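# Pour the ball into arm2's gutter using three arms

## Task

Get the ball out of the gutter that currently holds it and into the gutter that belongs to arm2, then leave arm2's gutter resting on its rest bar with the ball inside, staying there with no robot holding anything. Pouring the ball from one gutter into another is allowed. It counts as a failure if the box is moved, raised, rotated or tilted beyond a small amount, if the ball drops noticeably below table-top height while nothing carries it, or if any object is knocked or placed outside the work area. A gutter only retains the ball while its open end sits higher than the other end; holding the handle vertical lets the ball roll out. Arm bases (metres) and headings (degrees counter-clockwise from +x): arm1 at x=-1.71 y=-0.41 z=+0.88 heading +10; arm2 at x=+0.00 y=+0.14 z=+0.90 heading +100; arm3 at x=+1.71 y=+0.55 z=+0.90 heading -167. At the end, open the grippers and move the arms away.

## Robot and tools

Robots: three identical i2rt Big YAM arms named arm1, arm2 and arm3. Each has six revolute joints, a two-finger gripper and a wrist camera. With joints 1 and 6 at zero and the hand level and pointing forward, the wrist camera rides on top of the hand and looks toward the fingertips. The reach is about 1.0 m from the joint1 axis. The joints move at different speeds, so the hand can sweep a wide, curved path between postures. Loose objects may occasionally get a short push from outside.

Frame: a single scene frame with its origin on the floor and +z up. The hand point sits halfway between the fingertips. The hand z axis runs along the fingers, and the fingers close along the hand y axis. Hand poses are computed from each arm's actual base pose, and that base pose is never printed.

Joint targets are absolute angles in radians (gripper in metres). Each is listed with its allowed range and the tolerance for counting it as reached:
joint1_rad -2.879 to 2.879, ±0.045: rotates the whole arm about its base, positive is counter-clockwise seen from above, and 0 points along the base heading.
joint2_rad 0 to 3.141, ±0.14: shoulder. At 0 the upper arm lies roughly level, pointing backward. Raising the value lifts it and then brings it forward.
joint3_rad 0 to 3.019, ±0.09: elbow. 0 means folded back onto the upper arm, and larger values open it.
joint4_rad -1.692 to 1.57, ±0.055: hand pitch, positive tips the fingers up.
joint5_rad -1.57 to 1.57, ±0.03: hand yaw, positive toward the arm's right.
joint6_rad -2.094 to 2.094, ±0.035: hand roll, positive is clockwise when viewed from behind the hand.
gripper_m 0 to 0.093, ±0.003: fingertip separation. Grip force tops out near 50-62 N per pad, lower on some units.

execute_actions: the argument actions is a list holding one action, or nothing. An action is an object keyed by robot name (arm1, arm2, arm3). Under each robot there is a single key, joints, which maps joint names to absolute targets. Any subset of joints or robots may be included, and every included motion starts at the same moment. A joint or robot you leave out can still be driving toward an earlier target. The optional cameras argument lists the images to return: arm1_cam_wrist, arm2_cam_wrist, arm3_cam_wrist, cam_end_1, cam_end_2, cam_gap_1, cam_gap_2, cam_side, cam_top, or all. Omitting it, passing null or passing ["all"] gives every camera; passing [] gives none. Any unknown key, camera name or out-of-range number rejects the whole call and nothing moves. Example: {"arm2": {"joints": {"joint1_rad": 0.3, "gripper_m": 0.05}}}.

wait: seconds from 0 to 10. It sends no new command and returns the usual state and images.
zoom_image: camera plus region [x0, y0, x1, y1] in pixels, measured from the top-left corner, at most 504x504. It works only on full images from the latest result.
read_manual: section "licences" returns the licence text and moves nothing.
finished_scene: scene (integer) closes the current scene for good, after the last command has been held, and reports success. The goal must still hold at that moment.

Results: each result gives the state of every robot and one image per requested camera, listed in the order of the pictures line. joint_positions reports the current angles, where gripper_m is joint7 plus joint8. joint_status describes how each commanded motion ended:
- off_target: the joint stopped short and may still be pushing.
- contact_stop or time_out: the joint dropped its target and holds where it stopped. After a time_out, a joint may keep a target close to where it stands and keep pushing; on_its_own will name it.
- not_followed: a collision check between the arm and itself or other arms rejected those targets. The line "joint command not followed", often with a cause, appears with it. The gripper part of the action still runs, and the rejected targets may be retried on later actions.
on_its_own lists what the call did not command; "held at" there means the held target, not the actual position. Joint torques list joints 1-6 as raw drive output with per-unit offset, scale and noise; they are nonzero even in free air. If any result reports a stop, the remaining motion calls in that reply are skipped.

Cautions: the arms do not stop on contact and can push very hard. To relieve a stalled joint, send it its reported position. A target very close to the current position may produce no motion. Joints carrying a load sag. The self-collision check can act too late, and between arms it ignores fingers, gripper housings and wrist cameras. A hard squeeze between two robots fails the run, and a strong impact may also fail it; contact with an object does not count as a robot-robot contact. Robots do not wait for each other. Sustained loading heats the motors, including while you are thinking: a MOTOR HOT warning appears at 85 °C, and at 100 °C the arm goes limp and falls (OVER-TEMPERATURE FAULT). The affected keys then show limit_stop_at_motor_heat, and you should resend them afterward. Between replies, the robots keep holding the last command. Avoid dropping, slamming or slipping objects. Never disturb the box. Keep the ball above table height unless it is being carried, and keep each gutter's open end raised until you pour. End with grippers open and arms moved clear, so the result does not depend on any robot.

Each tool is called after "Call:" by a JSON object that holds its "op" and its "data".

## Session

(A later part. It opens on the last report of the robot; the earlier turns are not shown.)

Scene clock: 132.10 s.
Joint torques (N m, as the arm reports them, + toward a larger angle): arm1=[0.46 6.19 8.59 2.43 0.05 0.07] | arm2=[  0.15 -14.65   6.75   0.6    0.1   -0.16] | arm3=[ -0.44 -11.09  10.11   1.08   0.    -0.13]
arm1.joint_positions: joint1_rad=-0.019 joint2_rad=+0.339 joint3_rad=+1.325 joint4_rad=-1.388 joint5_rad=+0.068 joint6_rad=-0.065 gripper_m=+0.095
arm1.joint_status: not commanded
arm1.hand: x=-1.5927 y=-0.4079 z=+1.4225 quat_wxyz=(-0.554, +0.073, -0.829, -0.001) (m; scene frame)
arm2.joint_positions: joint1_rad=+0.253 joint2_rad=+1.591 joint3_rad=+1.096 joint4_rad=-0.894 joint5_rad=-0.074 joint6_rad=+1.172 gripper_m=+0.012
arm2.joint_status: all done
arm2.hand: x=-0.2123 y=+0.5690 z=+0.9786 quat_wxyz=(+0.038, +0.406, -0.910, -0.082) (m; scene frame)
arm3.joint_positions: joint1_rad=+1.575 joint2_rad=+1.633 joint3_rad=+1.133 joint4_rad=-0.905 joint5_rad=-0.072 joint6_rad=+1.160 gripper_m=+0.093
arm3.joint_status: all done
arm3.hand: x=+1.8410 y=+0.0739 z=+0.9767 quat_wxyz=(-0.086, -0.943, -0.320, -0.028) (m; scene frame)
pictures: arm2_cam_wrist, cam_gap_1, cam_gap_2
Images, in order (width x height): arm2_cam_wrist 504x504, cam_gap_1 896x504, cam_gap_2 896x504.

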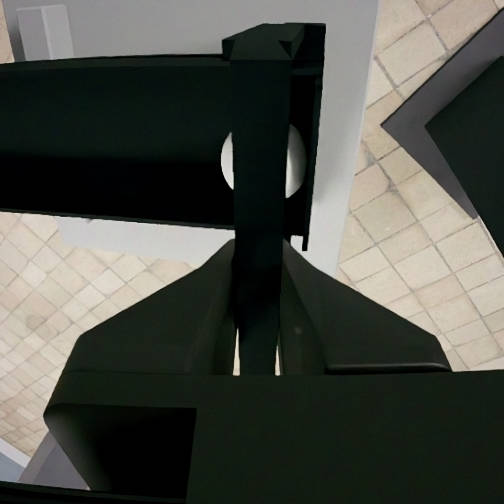

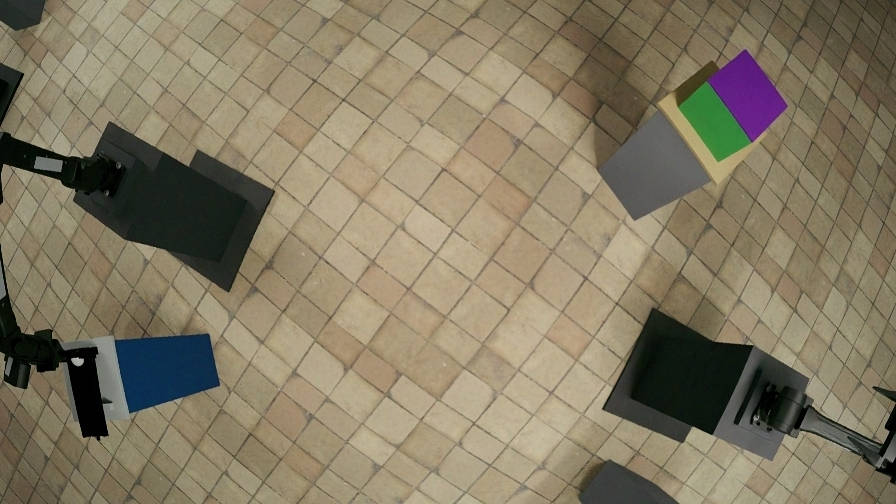

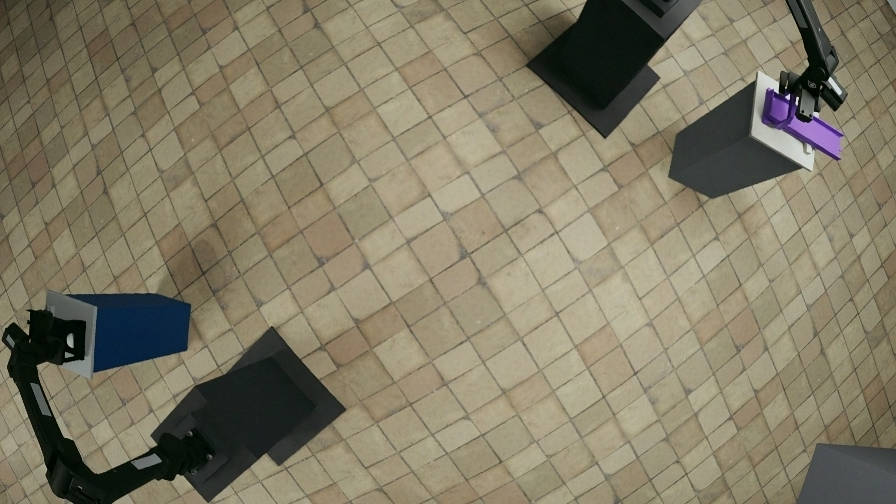

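Ball is at the closed end. Release.

Call:
{"op": "execute_actions", "data": {"actions": [{"arm2":{"joints":{"gripper_m":0.093}}}], "cameras": ["arm2_cam_wrist"]}}

Call:
{"op": "execute_actions", "data": {"actions": [{"arm2":{"joints":{"joint2_rad":1.5,"joint3_rad":1.3,"joint4_rad":-1.12}},"arm3":{"joints":{"joint2_rad":1.55,"joint3_rad":1.42,"joint4_rad":-1.1}}}], "cameras": ["arm2_cam_wrist","arm3_cam_wrist"]}}

Call:
{"op": "execute_actions", "data": {"actions": [{"arm2":{"joints":{"joint2_rad":1.2,"joint3_rad":1.5}},"arm3":{"joints":{"joint2_rad":1.2,"joint3_rad":1.5}}}], "cameras": ["arm2_cam_wrist","cam_gap_1","cam_gap_2","cam_side"]}}

Scene clock: 136.80 s.
Joint torques (N m, as the arm reports them, + toward a larger angle): arm1=[0.44 6.18 8.59 2.44 0.05 0.08] | arm2=[  0.06 -14.11   7.52   0.5   -0.03  -0.14] | arm3=[ -0.51 -11.18  10.12   1.05   0.    -0.13]
arm1.joint_positions: joint1_rad=-0.019 joint2_rad=+0.339 joint3_rad=+1.325 joint4_rad=-1.388 joint5_rad=+0.068 joint6_rad=-0.065 gripper_m=+0.095
arm1.joint_status: not commanded
arm1.hand: x=-1.5927 y=-0.4079 z=+1.4225 quat_wxyz=(-0.554, +0.073, -0.829, -0.001) (m; scene frame)
arm2.joint_positions: joint1_rad=+0.253 joint2_rad=+1.591 joint3_rad=+1.086 joint4_rad=-0.894 joint5_rad=-0.072 joint6_rad=+1.172 gripper_m=+0.093
arm2.joint_status: all done
arm2.hand: x=-0.2103 y=+0.5654 z=+0.9750 quat_wxyz=(+0.037, +0.405, -0.910, -0.077) (m; scene frame)
arm3.joint_positions: joint1_rad=+1.575 joint2_rad=+1.633 joint3_rad=+1.133 joint4_rad=-0.905 joint5_rad=-0.072 joint6_rad=+1.160 gripper_m=+0.093
arm3.joint_status: not commanded
arm3.hand: x=+1.8410 y=+0.0739 z=+0.9767 quat_wxyz=(-0.086, -0.943, -0.320, -0.028) (m; scene frame)
pictures: arm2_cam_wrist
Images, in order (width x height): arm2_cam_wrist 504x504.

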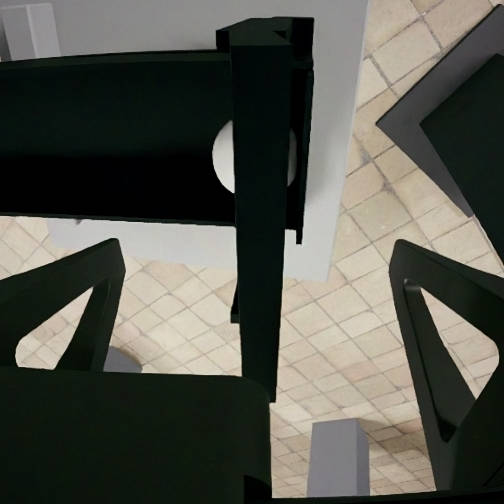

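Scene clock: 138.00 s.
Joint torques (N m, as the arm reports them, + toward a larger angle): arm1=[0.44 6.17 8.58 2.44 0.05 0.07] | arm2=[ -0.28 -13.75  12.22   0.13   0.    -0.15] | arm3=[ -0.49 -11.84  14.43   0.46   0.    -0.14]
arm1.joint_positions: joint1_rad=-0.019 joint2_rad=+0.339 joint3_rad=+1.325 joint4_rad=-1.388 joint5_rad=+0.068 joint6_rad=-0.065 gripper_m=+0.095
arm1.joint_status: not commanded
arm1.hand: x=-1.5927 y=-0.4079 z=+1.4225 quat_wxyz=(-0.554, +0.073, -0.829, -0.001) (m; scene frame)
arm2.joint_positions: joint1_rad=+0.253 joint2_rad=+1.506 joint3_rad=+1.261 joint4_rad=-1.111 joint5_rad=-0.072 joint6_rad=+1.172 gripper_m=+0.093
arm2.joint_status: all done
arm2.hand: x=-0.2169 y=+0.5798 z=+1.0737 quat_wxyz=(+0.038, +0.405, -0.908, -0.098) (m; scene frame)
arm3.joint_positions: joint1_rad=+1.575 joint2_rad=+1.547 joint3_rad=+1.388 joint4_rad=-1.090 joint5_rad=-0.072 joint6_rad=+1.160 gripper_m=+0.093
arm3.joint_status: all done
arm3.hand: x=+1.8519 y=+0.0287 z=+1.1152 quat_wxyz=(-0.163, -0.933, -0.319, -0.021) (m; scene frame)
pictures: arm2_cam_wrist, arm3_cam_wrist
Images, in order (width x height): arm2_cam_wrist 504x504, arm3_cam_wrist 504x504.

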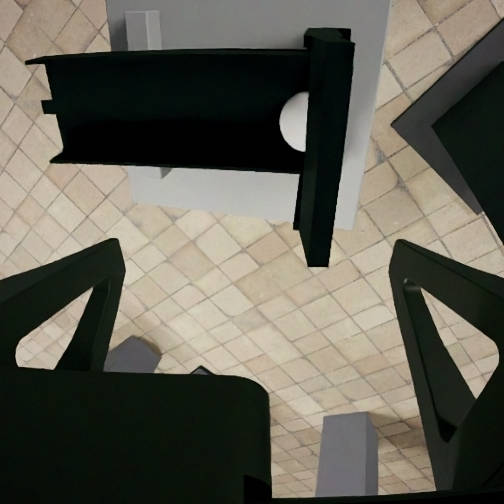

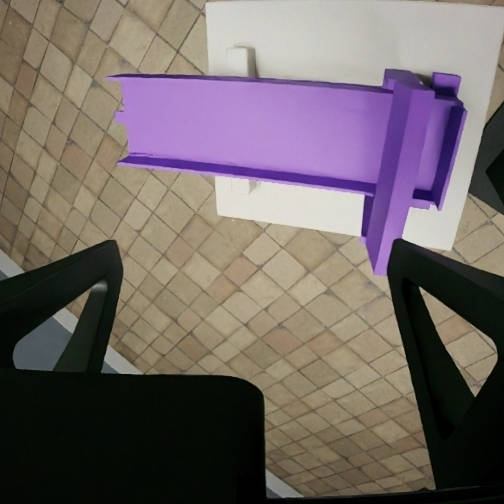

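Scene clock: 139.50 s.
Joint torques (N m, as the arm reports them, + toward a larger angle): arm1=[0.45 6.2  8.6  2.43 0.05 0.08] | arm2=[-0.23 -8.86 11.41  1.16 -0.05 -0.19] | arm3=[-0.54 -6.97 13.55  1.06  0.   -0.18]
arm1.joint_positions: joint1_rad=-0.019 joint2_rad=+0.339 joint3_rad=+1.325 joint4_rad=-1.388 joint5_rad=+0.068 joint6_rad=-0.065 gripper_m=+0.095
arm1.joint_status: not commanded
arm1.hand: x=-1.5927 y=-0.4079 z=+1.4225 quat_wxyz=(-0.554, +0.073, -0.829, -0.001) (m; scene frame)
arm2.joint_positions: joint1_rad=+0.253 joint2_rad=+1.197 joint3_rad=+1.480 joint4_rad=-1.116 joint5_rad=-0.072 joint6_rad=+1.172 gripper_m=+0.093
arm2.joint_status: all done
arm2.hand: x=-0.2147 y=+0.5750 z=+1.3266 quat_wxyz=(+0.040, +0.390, -0.850, -0.352) (m; scene frame)
arm3.joint_positions: joint1_rad=+1.575 joint2_rad=+1.202 joint3_rad=+1.482 joint4_rad=-1.093 joint5_rad=-0.072 joint6_rad=+1.160 gripper_m=+0.093
arm3.joint_status: all done
arm3.hand: x=+1.8399 y=+0.0783 z=+1.3332 quat_wxyz=(-0.371, -0.876, -0.308, -0.001) (m; scene frame)
pictures: arm2_cam_wrist, cam_gap_1, cam_gap_2, cam_side
Images, in order (width x height): arm2_cam_wrist 504x504, cam_gap_1 896x504, cam_gap_2 896x504, cam_side 896x504.

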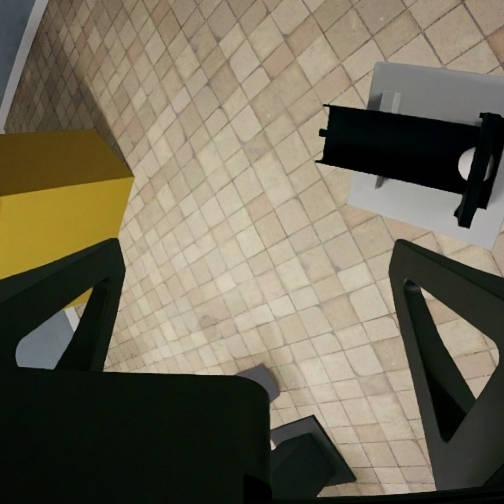

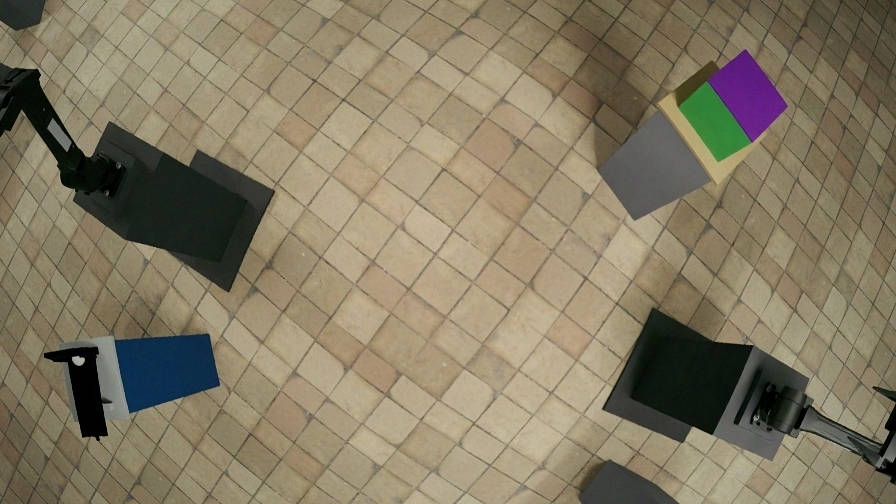

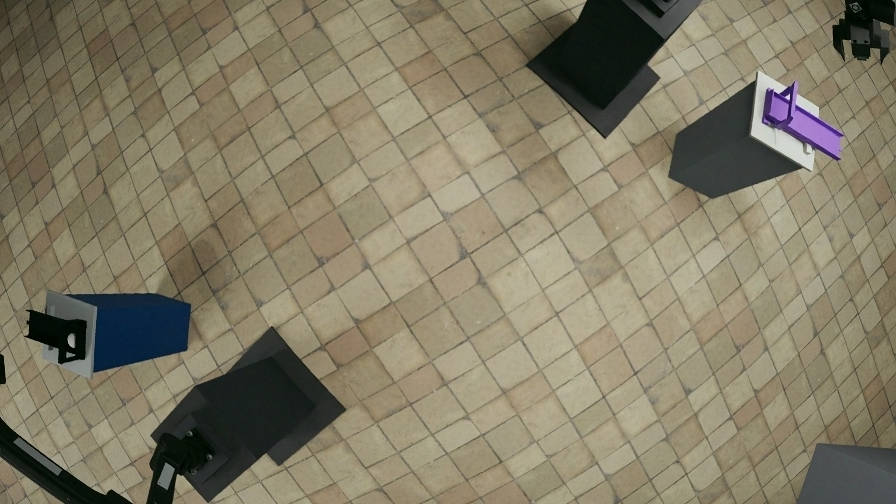

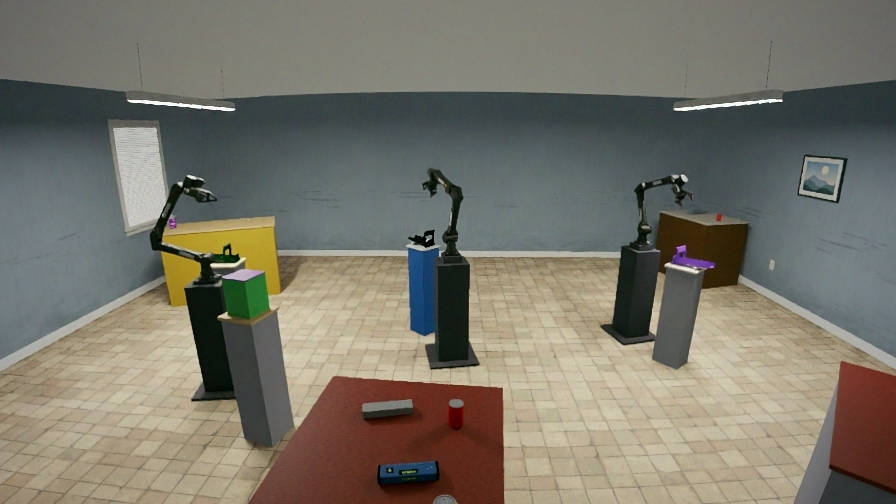

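Call:
{"op": "finished_scene", "data": {"scene": 2}}

The scene is finished: the task was done.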